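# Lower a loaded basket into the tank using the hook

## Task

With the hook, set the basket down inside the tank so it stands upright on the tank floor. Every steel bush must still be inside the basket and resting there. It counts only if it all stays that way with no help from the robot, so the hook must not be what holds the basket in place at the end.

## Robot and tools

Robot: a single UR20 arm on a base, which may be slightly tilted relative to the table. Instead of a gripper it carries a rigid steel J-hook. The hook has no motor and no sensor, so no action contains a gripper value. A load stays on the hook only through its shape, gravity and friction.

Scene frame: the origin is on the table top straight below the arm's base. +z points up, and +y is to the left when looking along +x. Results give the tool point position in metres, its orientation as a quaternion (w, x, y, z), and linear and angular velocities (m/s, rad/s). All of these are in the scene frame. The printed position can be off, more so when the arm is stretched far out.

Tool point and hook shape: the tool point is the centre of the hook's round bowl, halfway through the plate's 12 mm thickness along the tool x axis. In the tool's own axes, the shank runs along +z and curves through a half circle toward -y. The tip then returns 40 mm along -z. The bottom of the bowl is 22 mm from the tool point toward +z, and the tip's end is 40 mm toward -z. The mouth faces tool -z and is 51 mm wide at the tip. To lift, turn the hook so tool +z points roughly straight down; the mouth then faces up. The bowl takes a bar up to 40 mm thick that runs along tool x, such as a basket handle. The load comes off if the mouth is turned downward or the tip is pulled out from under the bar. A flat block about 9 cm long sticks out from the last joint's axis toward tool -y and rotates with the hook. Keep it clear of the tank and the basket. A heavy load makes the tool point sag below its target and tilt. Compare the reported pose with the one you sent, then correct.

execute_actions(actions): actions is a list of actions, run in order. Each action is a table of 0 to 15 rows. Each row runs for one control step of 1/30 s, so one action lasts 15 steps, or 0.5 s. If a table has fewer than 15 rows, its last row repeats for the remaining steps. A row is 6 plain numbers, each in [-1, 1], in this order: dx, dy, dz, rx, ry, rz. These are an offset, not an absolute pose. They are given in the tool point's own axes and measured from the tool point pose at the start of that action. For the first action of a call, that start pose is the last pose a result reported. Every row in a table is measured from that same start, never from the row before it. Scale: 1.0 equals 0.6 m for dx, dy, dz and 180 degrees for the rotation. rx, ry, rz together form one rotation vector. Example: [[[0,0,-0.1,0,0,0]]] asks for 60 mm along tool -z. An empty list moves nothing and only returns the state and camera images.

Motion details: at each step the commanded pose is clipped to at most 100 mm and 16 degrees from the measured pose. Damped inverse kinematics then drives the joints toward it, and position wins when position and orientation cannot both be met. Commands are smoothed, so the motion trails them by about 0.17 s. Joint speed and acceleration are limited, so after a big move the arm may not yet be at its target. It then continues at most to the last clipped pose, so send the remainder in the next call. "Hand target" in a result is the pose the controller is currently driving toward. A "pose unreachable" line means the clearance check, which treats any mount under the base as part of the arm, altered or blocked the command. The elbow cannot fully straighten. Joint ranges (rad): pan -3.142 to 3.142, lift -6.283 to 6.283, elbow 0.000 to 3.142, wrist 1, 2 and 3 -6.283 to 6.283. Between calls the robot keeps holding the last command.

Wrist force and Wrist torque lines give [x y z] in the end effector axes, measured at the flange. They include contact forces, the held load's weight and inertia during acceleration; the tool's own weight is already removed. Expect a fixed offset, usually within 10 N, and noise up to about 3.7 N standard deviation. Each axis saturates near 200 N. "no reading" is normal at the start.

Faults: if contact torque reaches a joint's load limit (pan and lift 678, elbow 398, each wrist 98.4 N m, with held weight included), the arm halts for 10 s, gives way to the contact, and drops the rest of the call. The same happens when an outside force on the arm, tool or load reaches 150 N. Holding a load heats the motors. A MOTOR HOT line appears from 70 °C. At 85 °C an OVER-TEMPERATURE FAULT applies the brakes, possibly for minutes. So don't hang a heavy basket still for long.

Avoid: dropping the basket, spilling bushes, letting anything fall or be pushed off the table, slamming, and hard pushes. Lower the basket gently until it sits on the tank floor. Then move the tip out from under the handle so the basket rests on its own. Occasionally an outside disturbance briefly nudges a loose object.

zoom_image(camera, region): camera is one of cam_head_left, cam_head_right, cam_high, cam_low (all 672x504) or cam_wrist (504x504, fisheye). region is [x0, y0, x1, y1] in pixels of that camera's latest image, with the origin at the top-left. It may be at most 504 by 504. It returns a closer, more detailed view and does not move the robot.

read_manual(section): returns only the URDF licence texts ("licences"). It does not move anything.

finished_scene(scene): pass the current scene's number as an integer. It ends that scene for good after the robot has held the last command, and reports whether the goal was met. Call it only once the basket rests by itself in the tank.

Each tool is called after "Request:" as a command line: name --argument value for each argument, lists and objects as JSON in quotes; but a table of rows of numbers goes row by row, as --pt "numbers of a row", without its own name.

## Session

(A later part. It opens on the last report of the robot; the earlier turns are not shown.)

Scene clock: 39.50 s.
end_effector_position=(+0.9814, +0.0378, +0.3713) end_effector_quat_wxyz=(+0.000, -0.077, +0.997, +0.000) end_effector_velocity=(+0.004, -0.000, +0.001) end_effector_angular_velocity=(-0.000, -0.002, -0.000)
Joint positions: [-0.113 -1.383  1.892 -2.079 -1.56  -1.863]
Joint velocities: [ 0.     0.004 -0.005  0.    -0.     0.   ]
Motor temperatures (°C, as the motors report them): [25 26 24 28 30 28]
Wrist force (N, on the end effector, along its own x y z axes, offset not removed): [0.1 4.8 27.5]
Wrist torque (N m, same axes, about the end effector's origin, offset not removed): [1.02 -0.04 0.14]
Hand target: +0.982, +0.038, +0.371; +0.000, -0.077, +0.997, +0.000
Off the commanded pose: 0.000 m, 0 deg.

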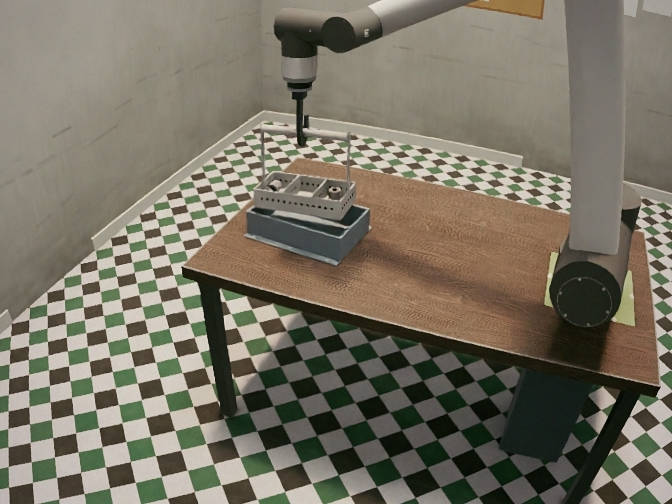

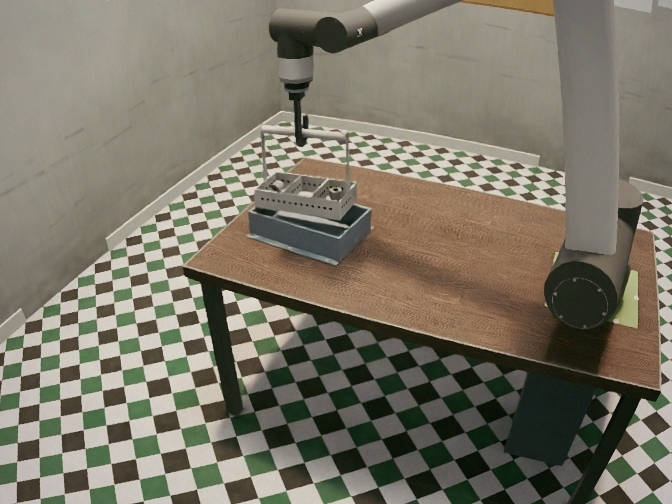

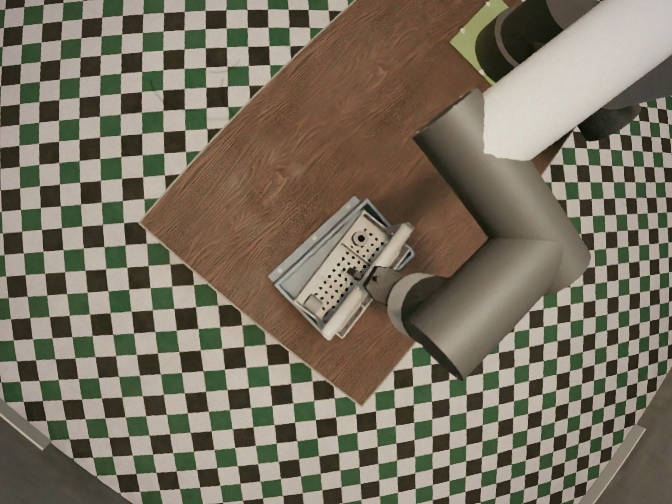

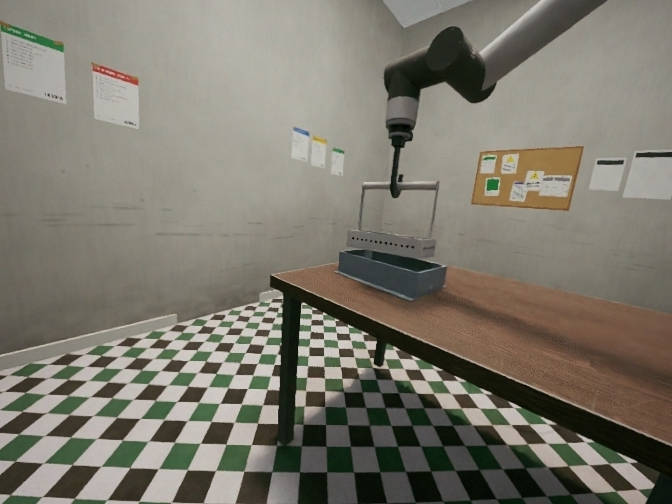

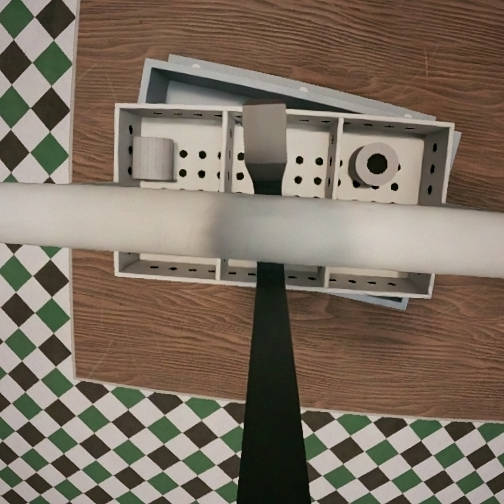

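Yaw is creeping back toward the hook's alignment, so I'll hold still and see where it settles. 1 2 3 4 5 6 7 8 9 10 11 12 13 14 15 16 17 18 19 20 21 22 23 24 25 26 27 28 29 30 31 32 33 34 35 36 37 38 39 40 41 42 43 44 45 46 47 48 49 50 51 52 53 54 55 56 57 58 59 60 61 62 63 64 65 66 67 68 69 70 71 72 73 74 75 76 77 78 79 80 81 82 83 84 85 86 87 88 89 90 91 92 93 94 95 96 97 98 99 100 101 102 103 104 105 106 107 108 109 110 111 112 113 114 115 116 117 118 119 120 121 122 123 124 125 126 127 128 129 130 131 132 133 134 135 136 137 138 139 140 141 142 143 144 145 146 147 148 149 150 151 152 153 154 155 156 157 158 159 160 161 162 163 164 165 166 167 168 169 170 171 172 173 174 175 176 177 178 179 180 181 182 183 184 185 186 187 188 189 190 191 192 193 194 195 196 197 198 199 200 201 202 203 204 205 206 207 208 209 210 211 212 213 214 215 216 217 218 219 220 221 222 223 224 225 226 227 228 229 230 231 232 233 234 235 236 237 238 239 240 241 242 243 244 245 246 247 248 249 250 251 252 253 254 255 256 257 258 259 260 261 262 263 264 265 266 267 268 269 270 271 272 273 274 275 276 277 278 279 280 281 282 283 284 285 286 287 288 289 290 291 292 293 294 295 296 297 298 299 300 301 302 303 304 305 306 307 308 309 310 311 312 313 314 315 316 317 318 319 320 321 322 323 324 325 326 327 328 329 330 331 332 333 334 335 336 337 338 339 340 341 342 343 344 345 346 347 348 349 350 351 352 353 354 355 356 357 358 359 360 361 362 363 364 365 366 367 368 369 370 371 372 373 374 375 376 377 378 379 380 381 382 383 384 385 386 387 388 389 390 391 392 393 394 395 396 397 398 399 400 401 402 403 404 405 406 407 408 409 410 411 412 413 414 415 416 417 418 419 420 421 422 423 424 425 426 427 428 429 430 431 432 433 434 435 436 437 438 439 440 441 442 443 444 445 446 447 448 449 450 451 452 453 454 455 456 457 458 459 460 461 462 463 464 465 466 467 468 469 470 471 472 473 474 475 476 477 478 479 480 481 482 483 484 485 486 487 488 489 490 491 492 493 494 495 496 497 498 499 500 501 502 503 504 505 506 507 508 509 510 511 512 513 514 515 516 517 518 519 520 521 522 523 524 525 526 527 528 529 530 531 532 533 534 535 536 537 538 539 540 541 542 543 544 545 546 547 548 549 550 551 552 553 554 555 556 557 558 559 560 561 562 563 564 565 566 567 568 569 570 571 572 573 574 575 576 577 578 579 580 581 582 583 584 585 586 587 588 589 590 591 592 593 594 595 596 597 598 599 600 601 602 603 604 605 606 607 608 609 610 611 612 613 614 615 616 617 618 619 620 621 622 623 624 625 626 627 628 629 630 631 632 633 634 635 636 637 638 639 640 641 642 643 644 645 646 647 648 649 650 651 652 653 654 655 656 657 658 659 660 661 662 663 664 665 666 667 668 669 670 671 672 673 674 675 676 677 678 679 680 681 682 683 684 685 686 687 688 689 690 691 692 693 694 695 696 697 698 699 700 701 702 703 704 705 706 707 708 709 710 711 712 713 714 715 716 717 718 719 720 721 722 723 724 725 726 727 728 729 730 731 732 733 734 735 736 737 738 739 740 741 742 743 744 745 746 747 748 749 750 751 752 753 754 755 756 757 758 759 760 761 762 763 764 765 766 767 768 769 770 771 772 773 774 775 776 777 778 779 780 781 782 783 784 785 786 787 788 789 790 791 792 793 794 795 796 797 798 799 800 801 802 803 804 805 806 807 808 809 810 811 812 813 814 815 816 817 818 819 820 821 822 823 824 825 826 827 828 829 830 831 832 833 834 835 836 837 838 839 840 841 842 843 844 845 846 847 848 849 850 851 852 853 854 855 856 857 858 859 860 861 862 863 864 865 866 867 868 869 870 871 872 873 874 875 876 877 878 879 880 881 882 883 884 885 886 887 888 889 890 891 892 893 894 895 896 897 898 899 900 901 902 903 904 905 906 907 908 909 910 911 912 913 914 915 916 917 918 919 920 921 922 923 924 925 926 927 928 929 930 931 932 933 934 935 936 937 938 939 940 941 942 943 944 945 946 947 948 949 950 951 952 953 954 955 956 957 958 959 960 961 962 963 964 965 966 967 968 969 970 971 972 973 974 975 976 977 978 979 980 981 982 983 984 985 986 987 988 989 990 991 992 993 994 995 996 997 998 999 1000.

Request:
execute_actions --actions '[]'

Scene clock: 40.30 s.
end_effector_position=(+0.9817, +0.0379, +0.3714) end_effector_quat_wxyz=(+0.000, -0.077, +0.997, +0.000) end_effector_velocity=(-0.001, +0.001, -0.000) end_effector_angular_velocity=(-0.000, +0.000, +0.001)
Joint positions: [-0.113 -1.383  1.892 -2.079 -1.56  -1.863]
Joint velocities: [ 0.001 -0.001  0.002 -0.    -0.    -0.001]
Motor temperatures (°C, as the motors report them): [25 26 24 28 30 28]
Wrist force (N, on the end effector, along its own x y z axes, offset not removed): [3.5 4.7 25.8]
Wrist torque (N m, same axes, about the end effector's origin, offset not removed): [0.97 -0.56 0.17]
Hand target: +0.982, +0.038, +0.371; +0.000, -0.077, +0.997, +0.000
Off the commanded pose: 0.000 m, 0 deg.

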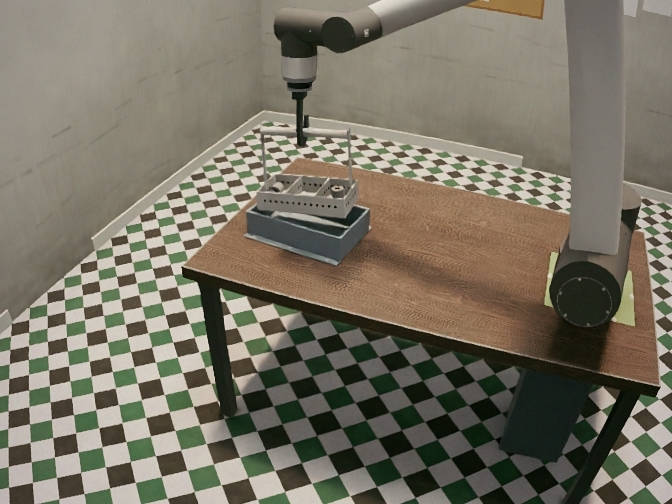

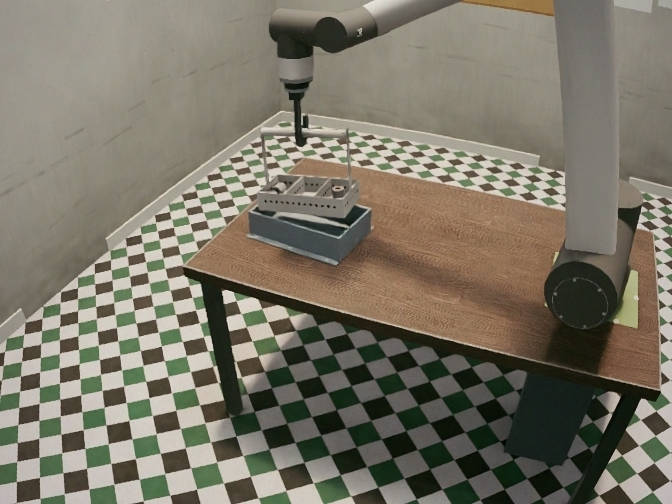

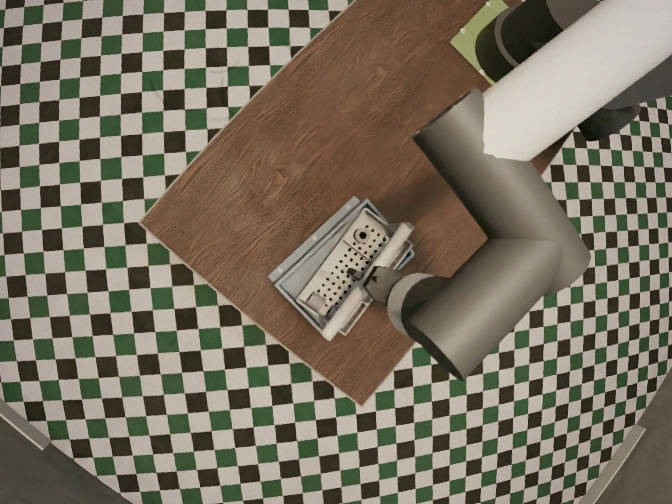

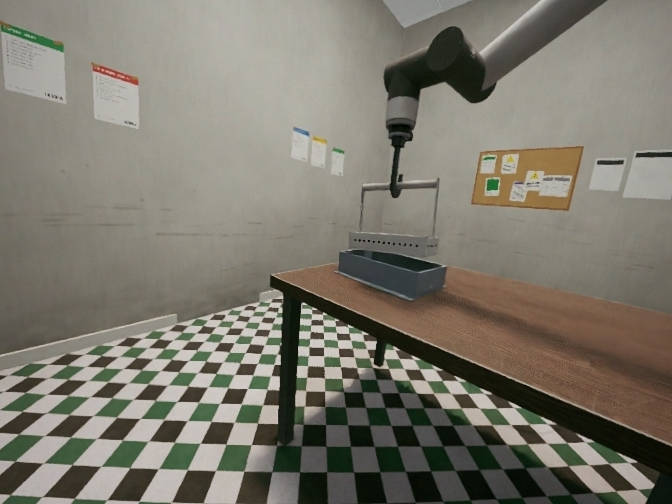

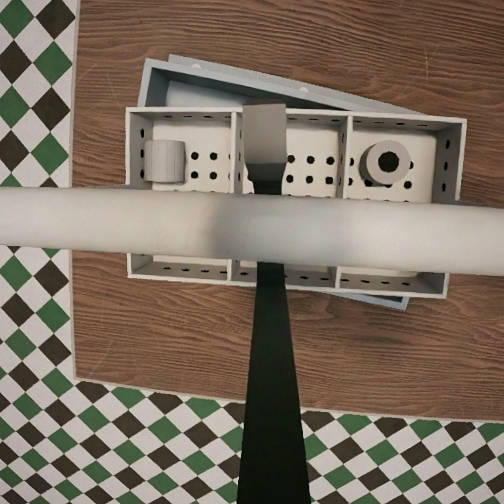

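Request:
execute_actions --actions '[]'

Scene clock: 40.50 s.
end_effector_position=(+0.9817, +0.0379, +0.3714) end_effector_quat_wxyz=(+0.000, -0.077, +0.997, +0.000) end_effector_velocity=(-0.000, +0.001, +0.001) end_effector_angular_velocity=(+0.000, -0.001, +0.001)
Joint positions: [-0.113 -1.383  1.892 -2.079 -1.56  -1.863]
Joint velocities: [ 0.    -0.001  0.    -0.     0.001 -0.001]
Motor temperatures (°C, as the motors report them): [25 26 24 28 30 28]
Wrist force (N, on the end effector, along its own x y z axes, offset not removed): [3.1 2.9 26.6]
Wrist torque (N m, same axes, about the end effector's origin, offset not removed): [0.78 -0.54 0.16]
Hand target: +0.982, +0.038, +0.371; +0.000, -0.077, +0.997, +0.000
Off the commanded pose: 0.000 m, 0 deg.

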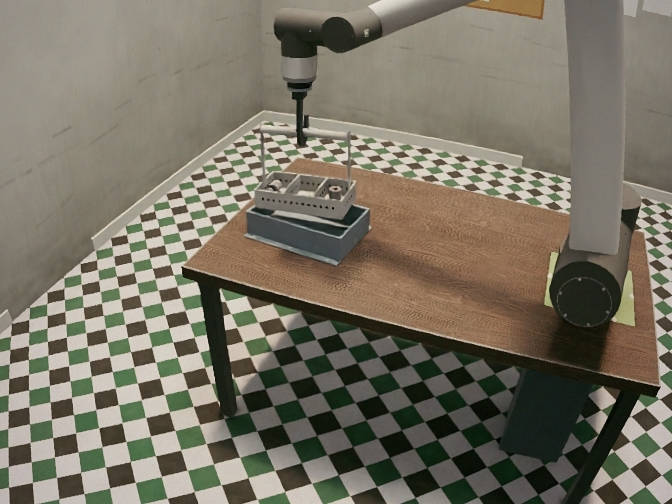

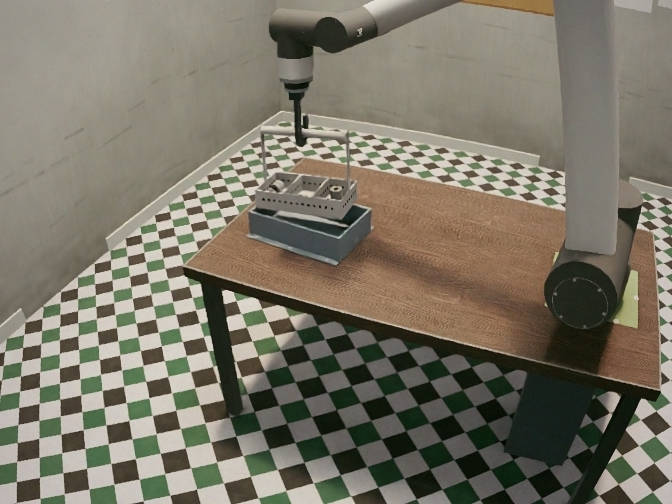

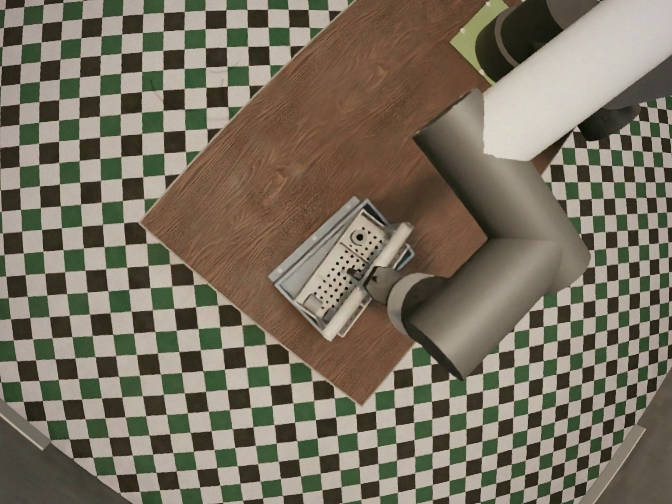

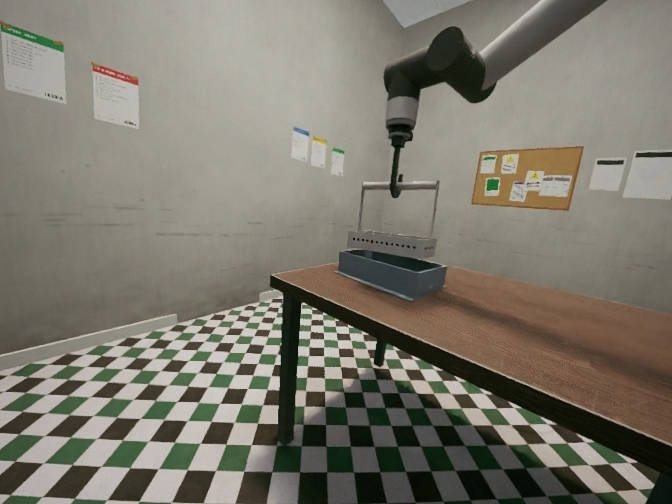

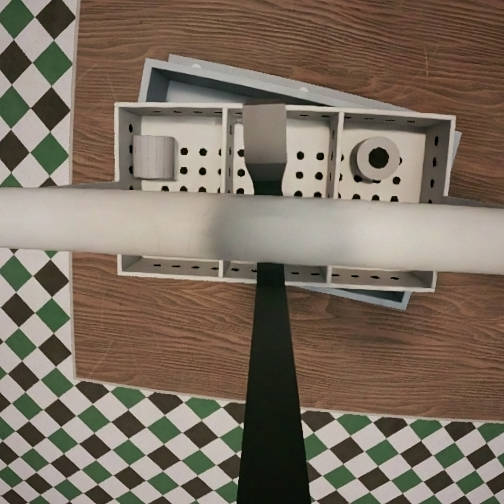

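Request:
execute_actions --actions '[[[0,0,0,0,0,0.0001],[0,0,0,0,0,0.0003],[0,0,0,0,0,0.0007],[0,0,0,0,0,0.0012],[0,0,0,0,0,0.0018],[0,0,0,0,0,0.0026],[0,0,0,0,0,0.0035],[0,0,0,0,0,0.0046],[0,0,0,0,0,0.0058],[0,0,0,0,0,0.0071],[0,0,0,0,0,0.0085],[0,0,0,0,0,0.0100],[0,0,0,0,0,0.0116],[0,0,0,0,0,0.0133],[0,0,0,0,0,0.0151]],[[0,0,0,0,0,0.0079],[0,0,0,0,0,0.0098],[0,0,0,0,0,0.0118],[0,0,0,0,0,0.0139],[0,0,0,0,0,0.0159],[0,0,0,0,0,0.0180],[0,0,0,0,0,0.0201],[0,0,0,0,0,0.0222],[0,0,0,0,0,0.0243],[0,0,0,0,0,0.0264],[0,0,0,0,0,0.0285],[0,0,0,0,0,0.0305],[0,0,0,0,0,0.0325],[0,0,0,0,0,0.0344],[0,0,0,0,0,0.0363]],[[0,0,0,0,0,0.0088],[0,0,0,0,0,0.0105],[0,0,0,0,0,0.0121],[0,0,0,0,0,0.0137],[0,0,0,0,0,0.0151],[0,0,0,0,0,0.0164],[0,0,0,0,0,0.0175],[0,0,0,0,0,0.0186],[0,0,0,0,0,0.0195],[0,0,0,0,0,0.0203],[0,0,0,0,0,0.0210],[0,0,0,0,0,0.0215],[0,0,0,0,0,0.0218],[0,0,0,0,0,0.0221],[0,0,0,0,0,0.0221]]]'

Scene clock: 43.80 s.
end_effector_position=(+0.9817, +0.0378, +0.3714) end_effector_quat_wxyz=(+0.000, +0.018, +1.000, +0.001) end_effector_velocity=(+0.000, -0.000, +0.000) end_effector_angular_velocity=(+0.000, +0.000, -0.046)
Joint positions: [-0.112 -1.375  1.882 -2.077 -1.56  -1.673]
Joint velocities: [-0.     0.002 -0.003  0.001 -0.     0.046]
Motor temperatures (°C, as the motors report them): [25 26 24 28 30 28]
Wrist force (N, on the end effector, along its own x y z axes, offset not removed): [2.8 3.1 25.6]
Wrist torque (N m, same axes, about the end effector's origin, offset not removed): [0.76 -0.59 0.16]
Hand target: +0.982, +0.038, +0.371; +0.000, +0.019, +1.000, +0.001
Off the commanded pose: 0.000 m, 0 deg.

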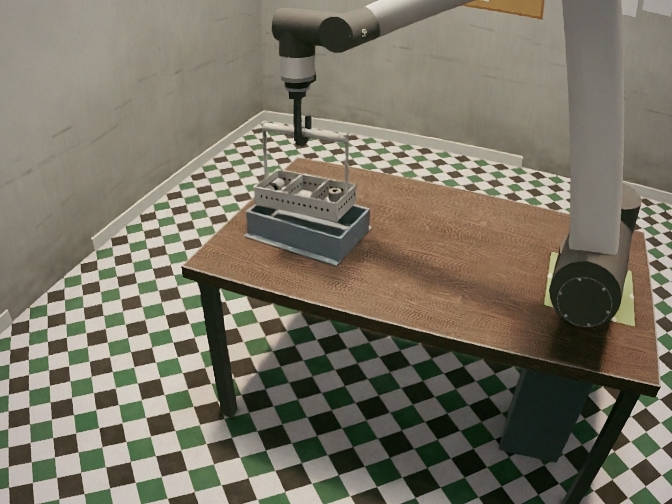

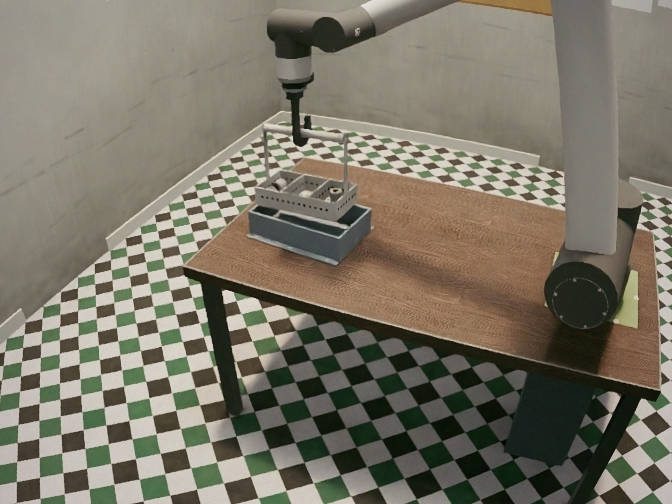

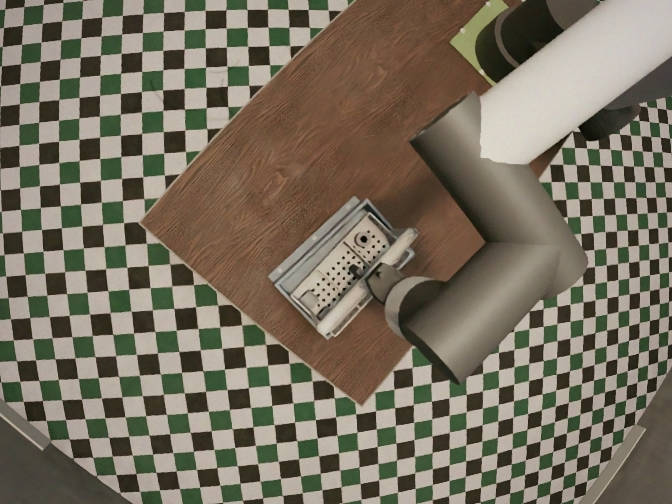

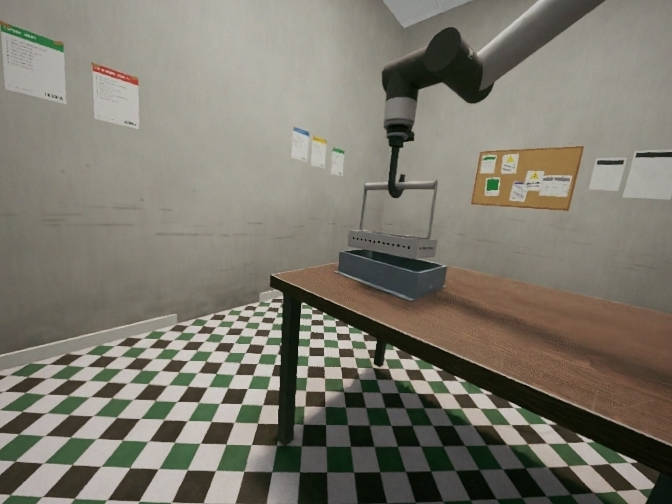

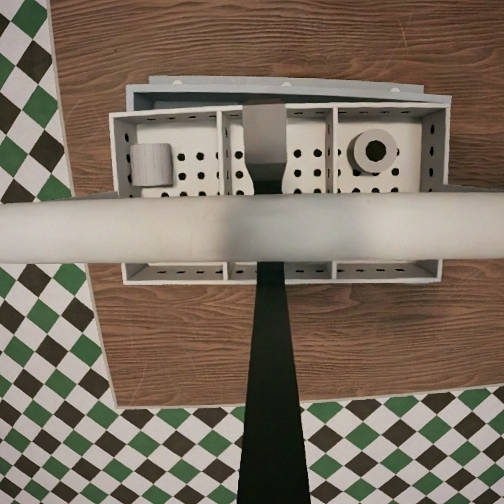

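Request:
execute_actions --actions '[]'

Scene clock: 43.90 s.
end_effector_position=(+0.9817, +0.0378, +0.3714) end_effector_quat_wxyz=(+0.000, +0.019, +1.000, +0.001) end_effector_velocity=(+0.001, -0.001, -0.000) end_effector_angular_velocity=(+0.000, -0.000, -0.015)
Joint positions: [-0.112 -1.375  1.882 -2.077 -1.56  -1.67 ]
Joint velocities: [-0.001  0.002 -0.002 -0.     0.     0.014]
Motor temperatures (°C, as the motors report them): [25 26 24 28 30 28]
Wrist force (N, on the end effector, along its own x y z axes, offset not removed): [2.3 0.6 28.0]
Wrist torque (N m, same axes, about the end effector's origin, offset not removed): [0.26 -0.48 0.20]
Hand target: +0.982, +0.038, +0.371; +0.000, +0.019, +1.000, +0.001
Off the commanded pose: 0.000 m, 0 deg.

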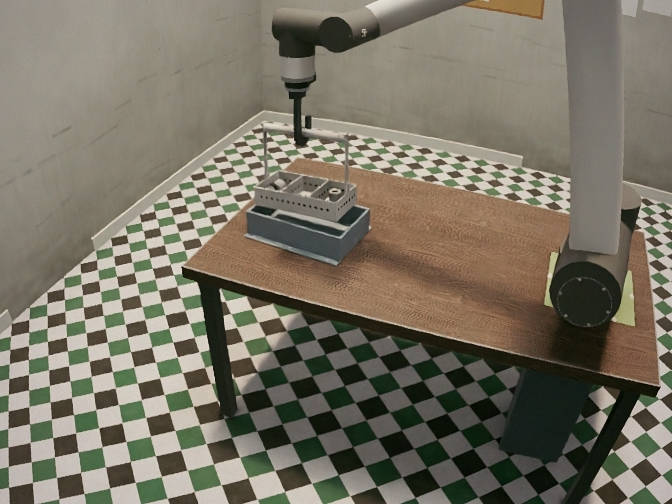

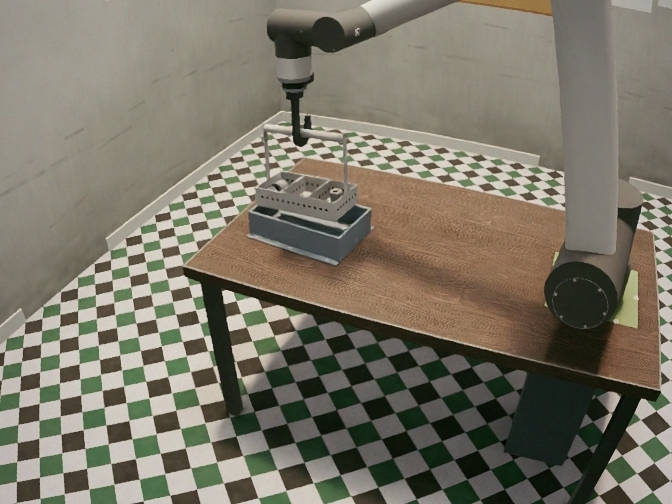

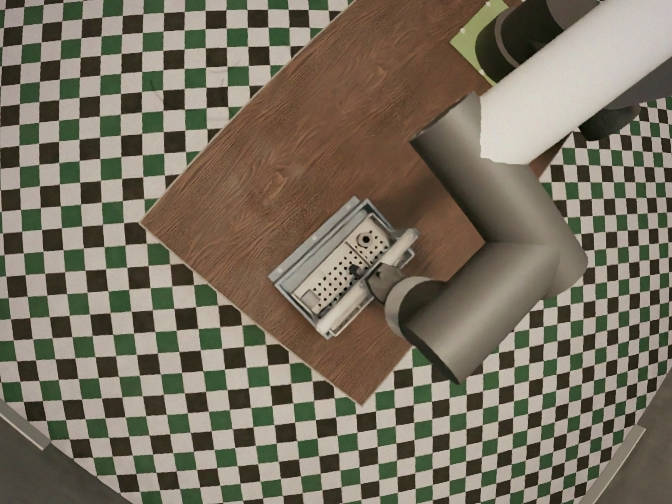

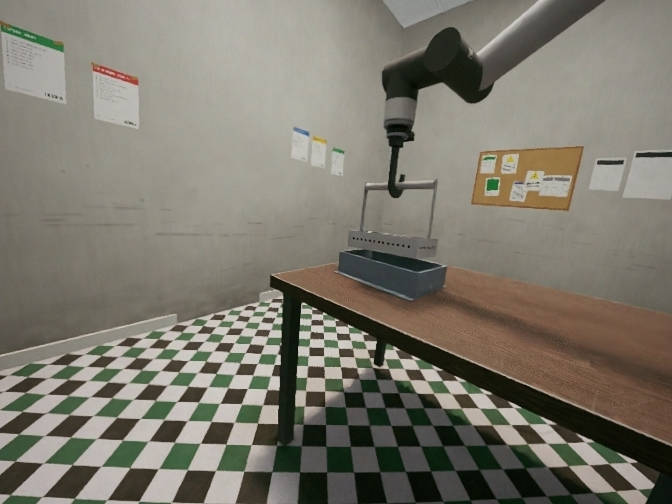

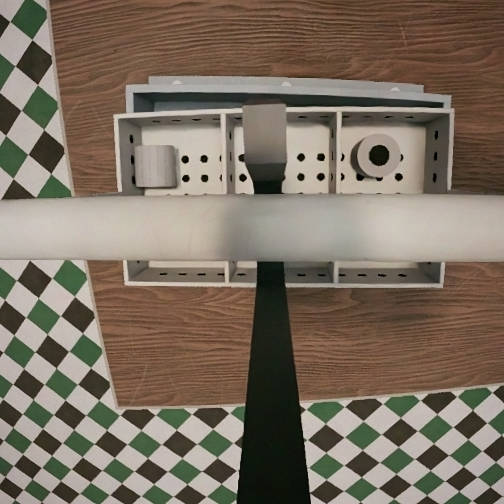

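Letting the basket catch up with the hook. 1 2 3 4 5 6 7 8 9 10 11 12 13 14 15 16 17 18 19 20 21 22 23 24 25 26 27 28 29 30 31 32 33 34 35 36 37 38 39 40 41 42 43 44 45 46 47 48 49 50 51 52 53 54 55 56 57 58 59 60 61 62 63 64 65 66 67 68 69 70 71 72 73 74 75 76 77 78 79 80 81 82 83 84 85 86 87 88 89 90 91 92 93 94 95 96 97 98 99 100 101 102 103 104 105 106 107 108 109 110 111 112 113 114 115 116 117 118 119 120 121 122 123 124 125 126 127 128 129 130 131 132 133 134 135 136 137 138 139 140 141 142 143 144 145 146 147 148 149 150 151 152 153 154 155 156 157 158 159 160 161 162 163 164 165 166 167 168 169 170 171 172 173 174 175 176 177 178 179 180 181 182 183 184 185 186 187 188 189 190 191 192 193 194 195 196 197 198 199 200 201 202 203 204 205 206 207 208 209 210 211 212 213 214 215 216 217 218 219 220 221 222 223 224 225 226 227 228 229 230 231 232 233 234 235 236 237 238 239 240 241 242 243 244 245 246 247 248 249 250 251 252 253 254 255 256 257 258 259 260 261 262 263 264 265 266 267 268 269 270 271 272 273 274 275 276 277 278 279 280 281 282 283 284 285 286 287 288 289 290 291 292 293 294 295 296 297 298 299 300 301 302 303 304 305 306 307 308 309 310 311 312 313 314 315 316 317 318 319 320 321 322 323 324 325 326 327 328 329 330 331 332 333 334 335 336 337 338 339 340 341 342 343 344 345 346 347 348 349 350 351 352 353 354 355 356 357 358 359 360 361 362 363 364 365 366 367 368 369 370 371 372 373 374 375 376 377 378 379 380 381 382 383 384 385 386 387 388 389 390 391 392 393 394 395 396 397 398 399 400 401 402 403 404 405 406 407 408 409 410 411 412 413 414 415 416 417 418 419 420 421 422 423 424 425 426 427 428 429 430 431 432 433 434 435 436 437 438 439 440 441 442 443 444 445 446 447 448 449 450 451 452 453 454 455 456 457 458 459 460 461 462 463 464 465 466 467 468 469 470 471 472 473 474 475 476 477 478 479 480 481 482 483 484 485 486 487 488 489 490 491 492 493 494 495 496 497 498 499 500 501 502 503 504 505 506 507 508 509 510 511 512 513 514 515 516 517 518 519 520 521 522 523 524 525 526 527 528 529 530 531 532 533 534 535 536 537 538 539 540 541 542 543 544 545 546 547 548 549 550 551 552 553 554 555 556 557 558 559 560 561 562 563 564 565 566 567 568 569 570 571 572 573 574 575 576 577 578 579 580 581 582 583 584 585 586 587 588 589 590 591 592 593 594 595 596 597 598 599 600 601 602 603 604 605 606 607 608 609 610 611 612 613 614 615 616 617 618 619 620 621 622 623 624 625 626 627 628 629 630 631 632 633 634 635 636 637 638 639 640 641 642 643 644 645 646 647 648 649 650 651 652 653 654 655 656 657 658 659 660 661 662 663 664 665 666 667 668 669 670 671 672 673 674 675 676 677 678 679 680 681 682 683 684 685 686 687 688 689 690 691 692 693 694 695 696 697 698 699 700 701 702 703 704 705 706 707 708 709 710 711 712 713 714 715 716 717 718 719 720 721 722 723 724 725 726 727 728 729 730 731 732 733 734 735 736 737 738 739 740 741 742 743 744 745 746 747 748 749 750 751 752 753 754 755 756 757 758 759 760 761 762 763 764 765 766 767 768 769 770 771 772 773 774 775 776 777 778 779 780 781 782 783 784 785 786 787 788 789 790 791 792 793 794 795 796 797 798 799 800.

Request:
execute_actions --actions '[]'

Request:
zoom_image --camera "cam_wrist" --region '[90, 60, 490, 310]'

Scene clock: 44.77 s.
end_effector_position=(+0.9817, +0.0378, +0.3714) end_effector_quat_wxyz=(+0.000, +0.019, +1.000, +0.001) end_effector_velocity=(-0.000, +0.000, -0.000) end_effector_angular_velocity=(-0.001, +0.000, +0.000)
Joint positions: [-0.112 -1.375  1.882 -2.077 -1.56  -1.669]
Joint velocities: [ 0.    -0.     0.    -0.    -0.001  0.   ]
Motor temperatures (°C, as the motors report them): [25 26 24 28 30 28]
Wrist force (N, on the end effector, along its own x y z axes, offset not removed): [1.7 2.0 25.5]
Wrist torque (N m, same axes, about the end effector's origin, offset not removed): [0.47 -0.24 0.20]
Hand target: +0.982, +0.038, +0.371; +0.000, +0.019, +1.000, +0.001
Off the commanded pose: 0.000 m, 0 deg.

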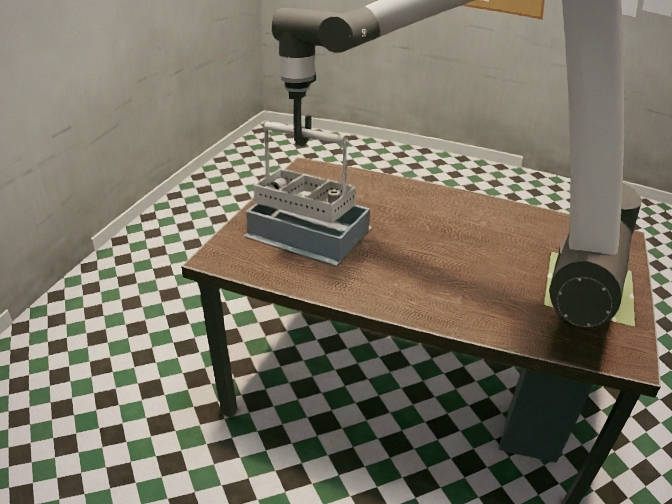

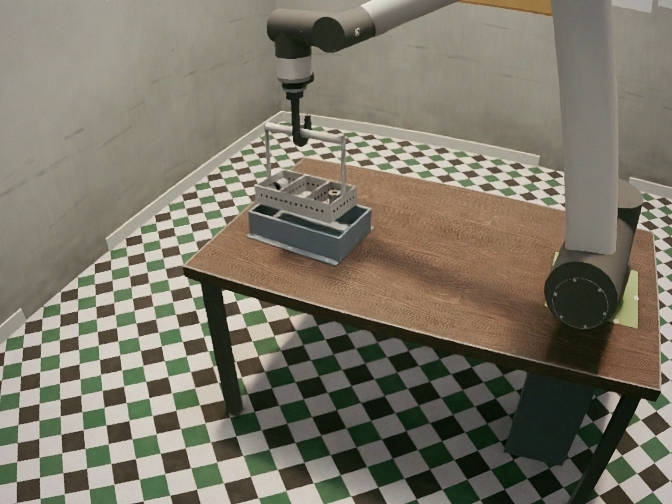

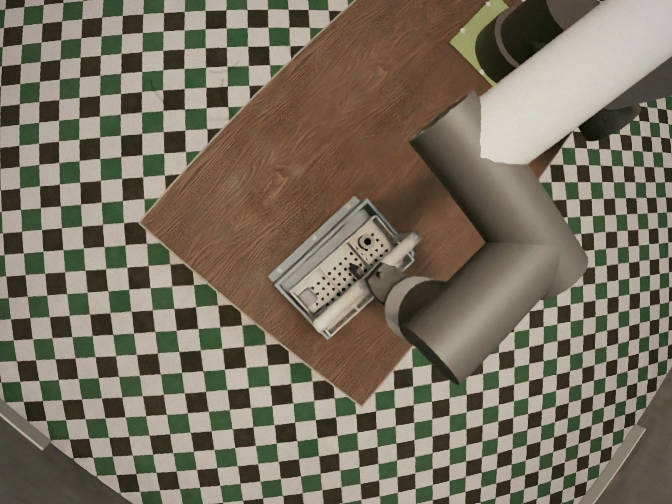

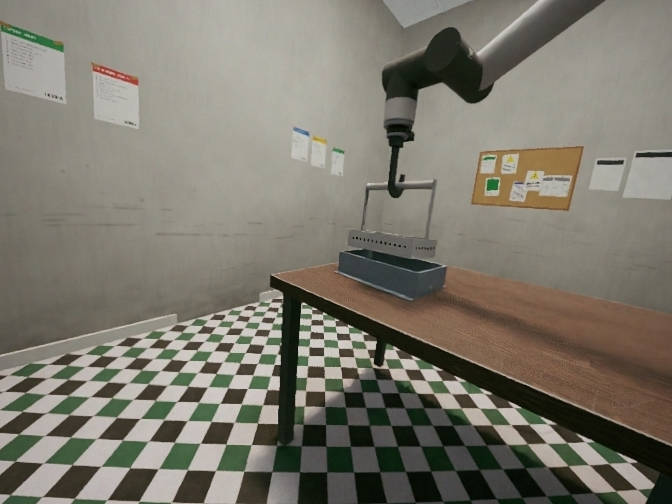

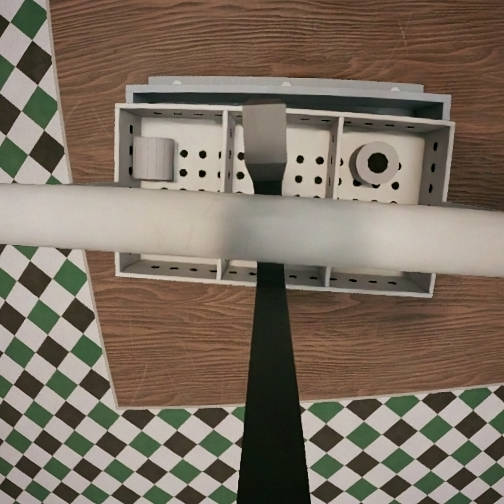

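Region (90, 60, 490, 310) of cam_wrist's 504x504 image, scaled by 1.260, with more detail than that image has; it fills the top 315 rows of this view, and the rest is white.

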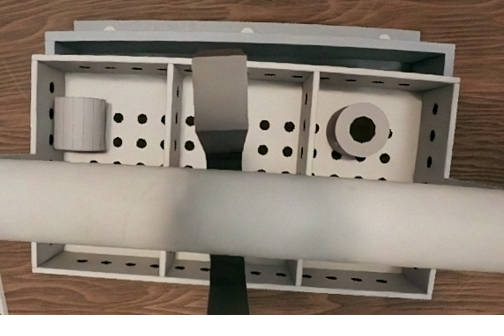

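Request:
execute_actions --actions '[]'

Scene clock: 46.87 s.
end_effector_position=(+0.9817, +0.0378, +0.3714) end_effector_quat_wxyz=(+0.000, +0.019, +1.000, +0.001) end_effector_velocity=(-0.001, +0.000, -0.003) end_effector_angular_velocity=(+0.000, +0.004, +0.000)
Joint positions: [-0.112 -1.375  1.882 -2.077 -1.56  -1.669]
Joint velocities: [ 0.     0.001  0.002  0.    -0.     0.   ]
Motor temperatures (°C, as the motors report them): [25 26 24 28 30 28]
Wrist force (N, on the end effector, along its own x y z axes, offset not removed): [1.2 1.9 26.4]
Wrist torque (N m, same axes, about the end effector's origin, offset not removed): [0.54 -0.24 0.24]
Hand target: +0.982, +0.038, +0.371; +0.000, +0.019, +1.000, +0.001
Off the commanded pose: 0.000 m, 0 deg.

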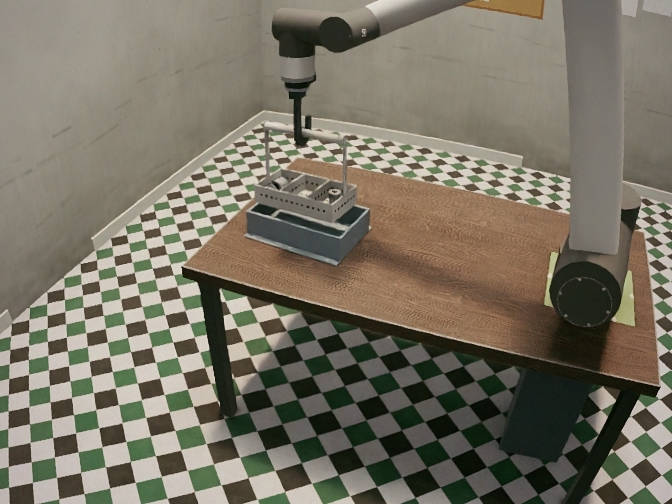

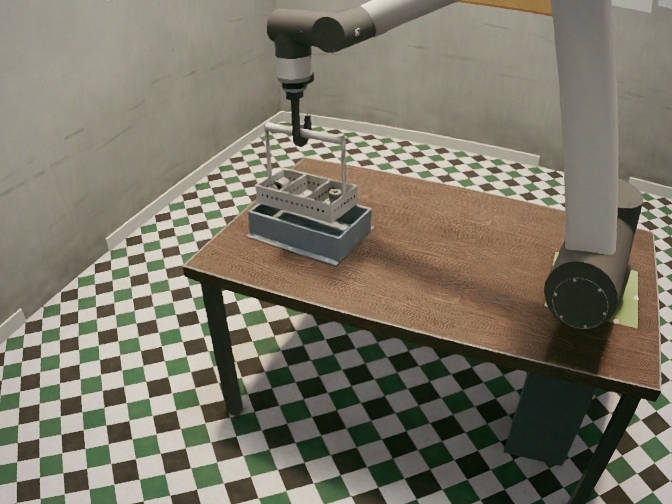

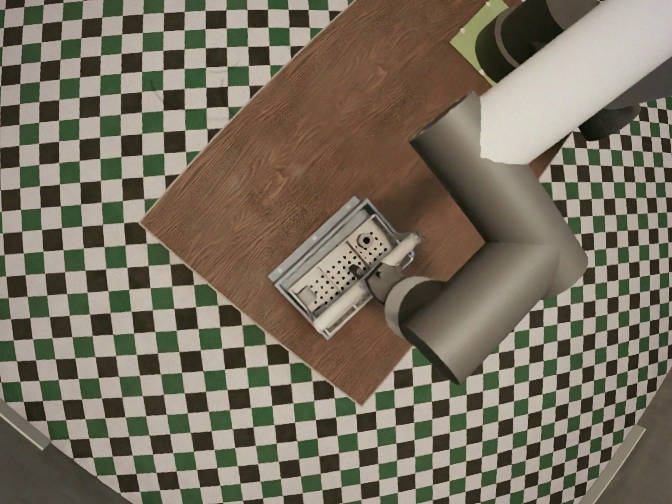

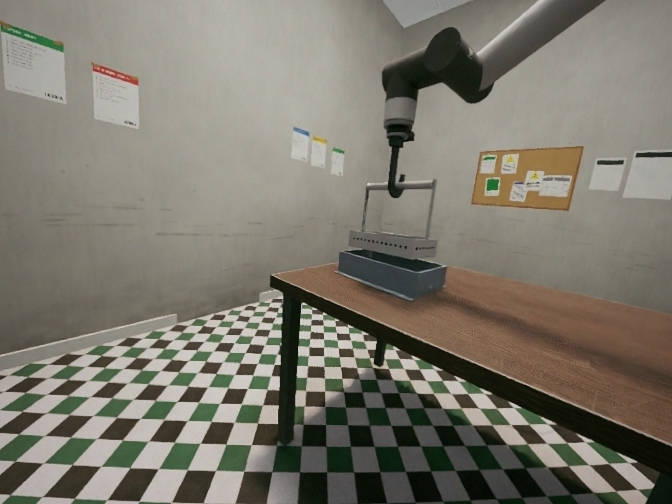

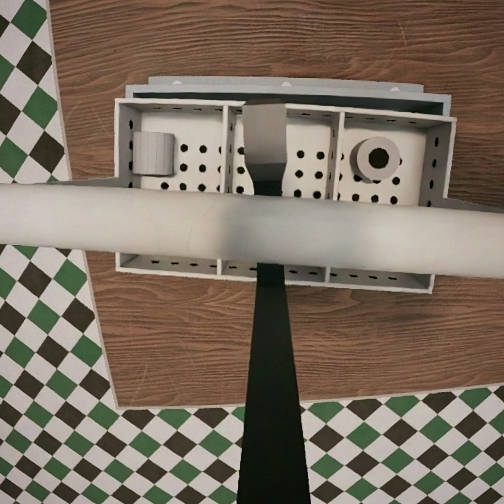

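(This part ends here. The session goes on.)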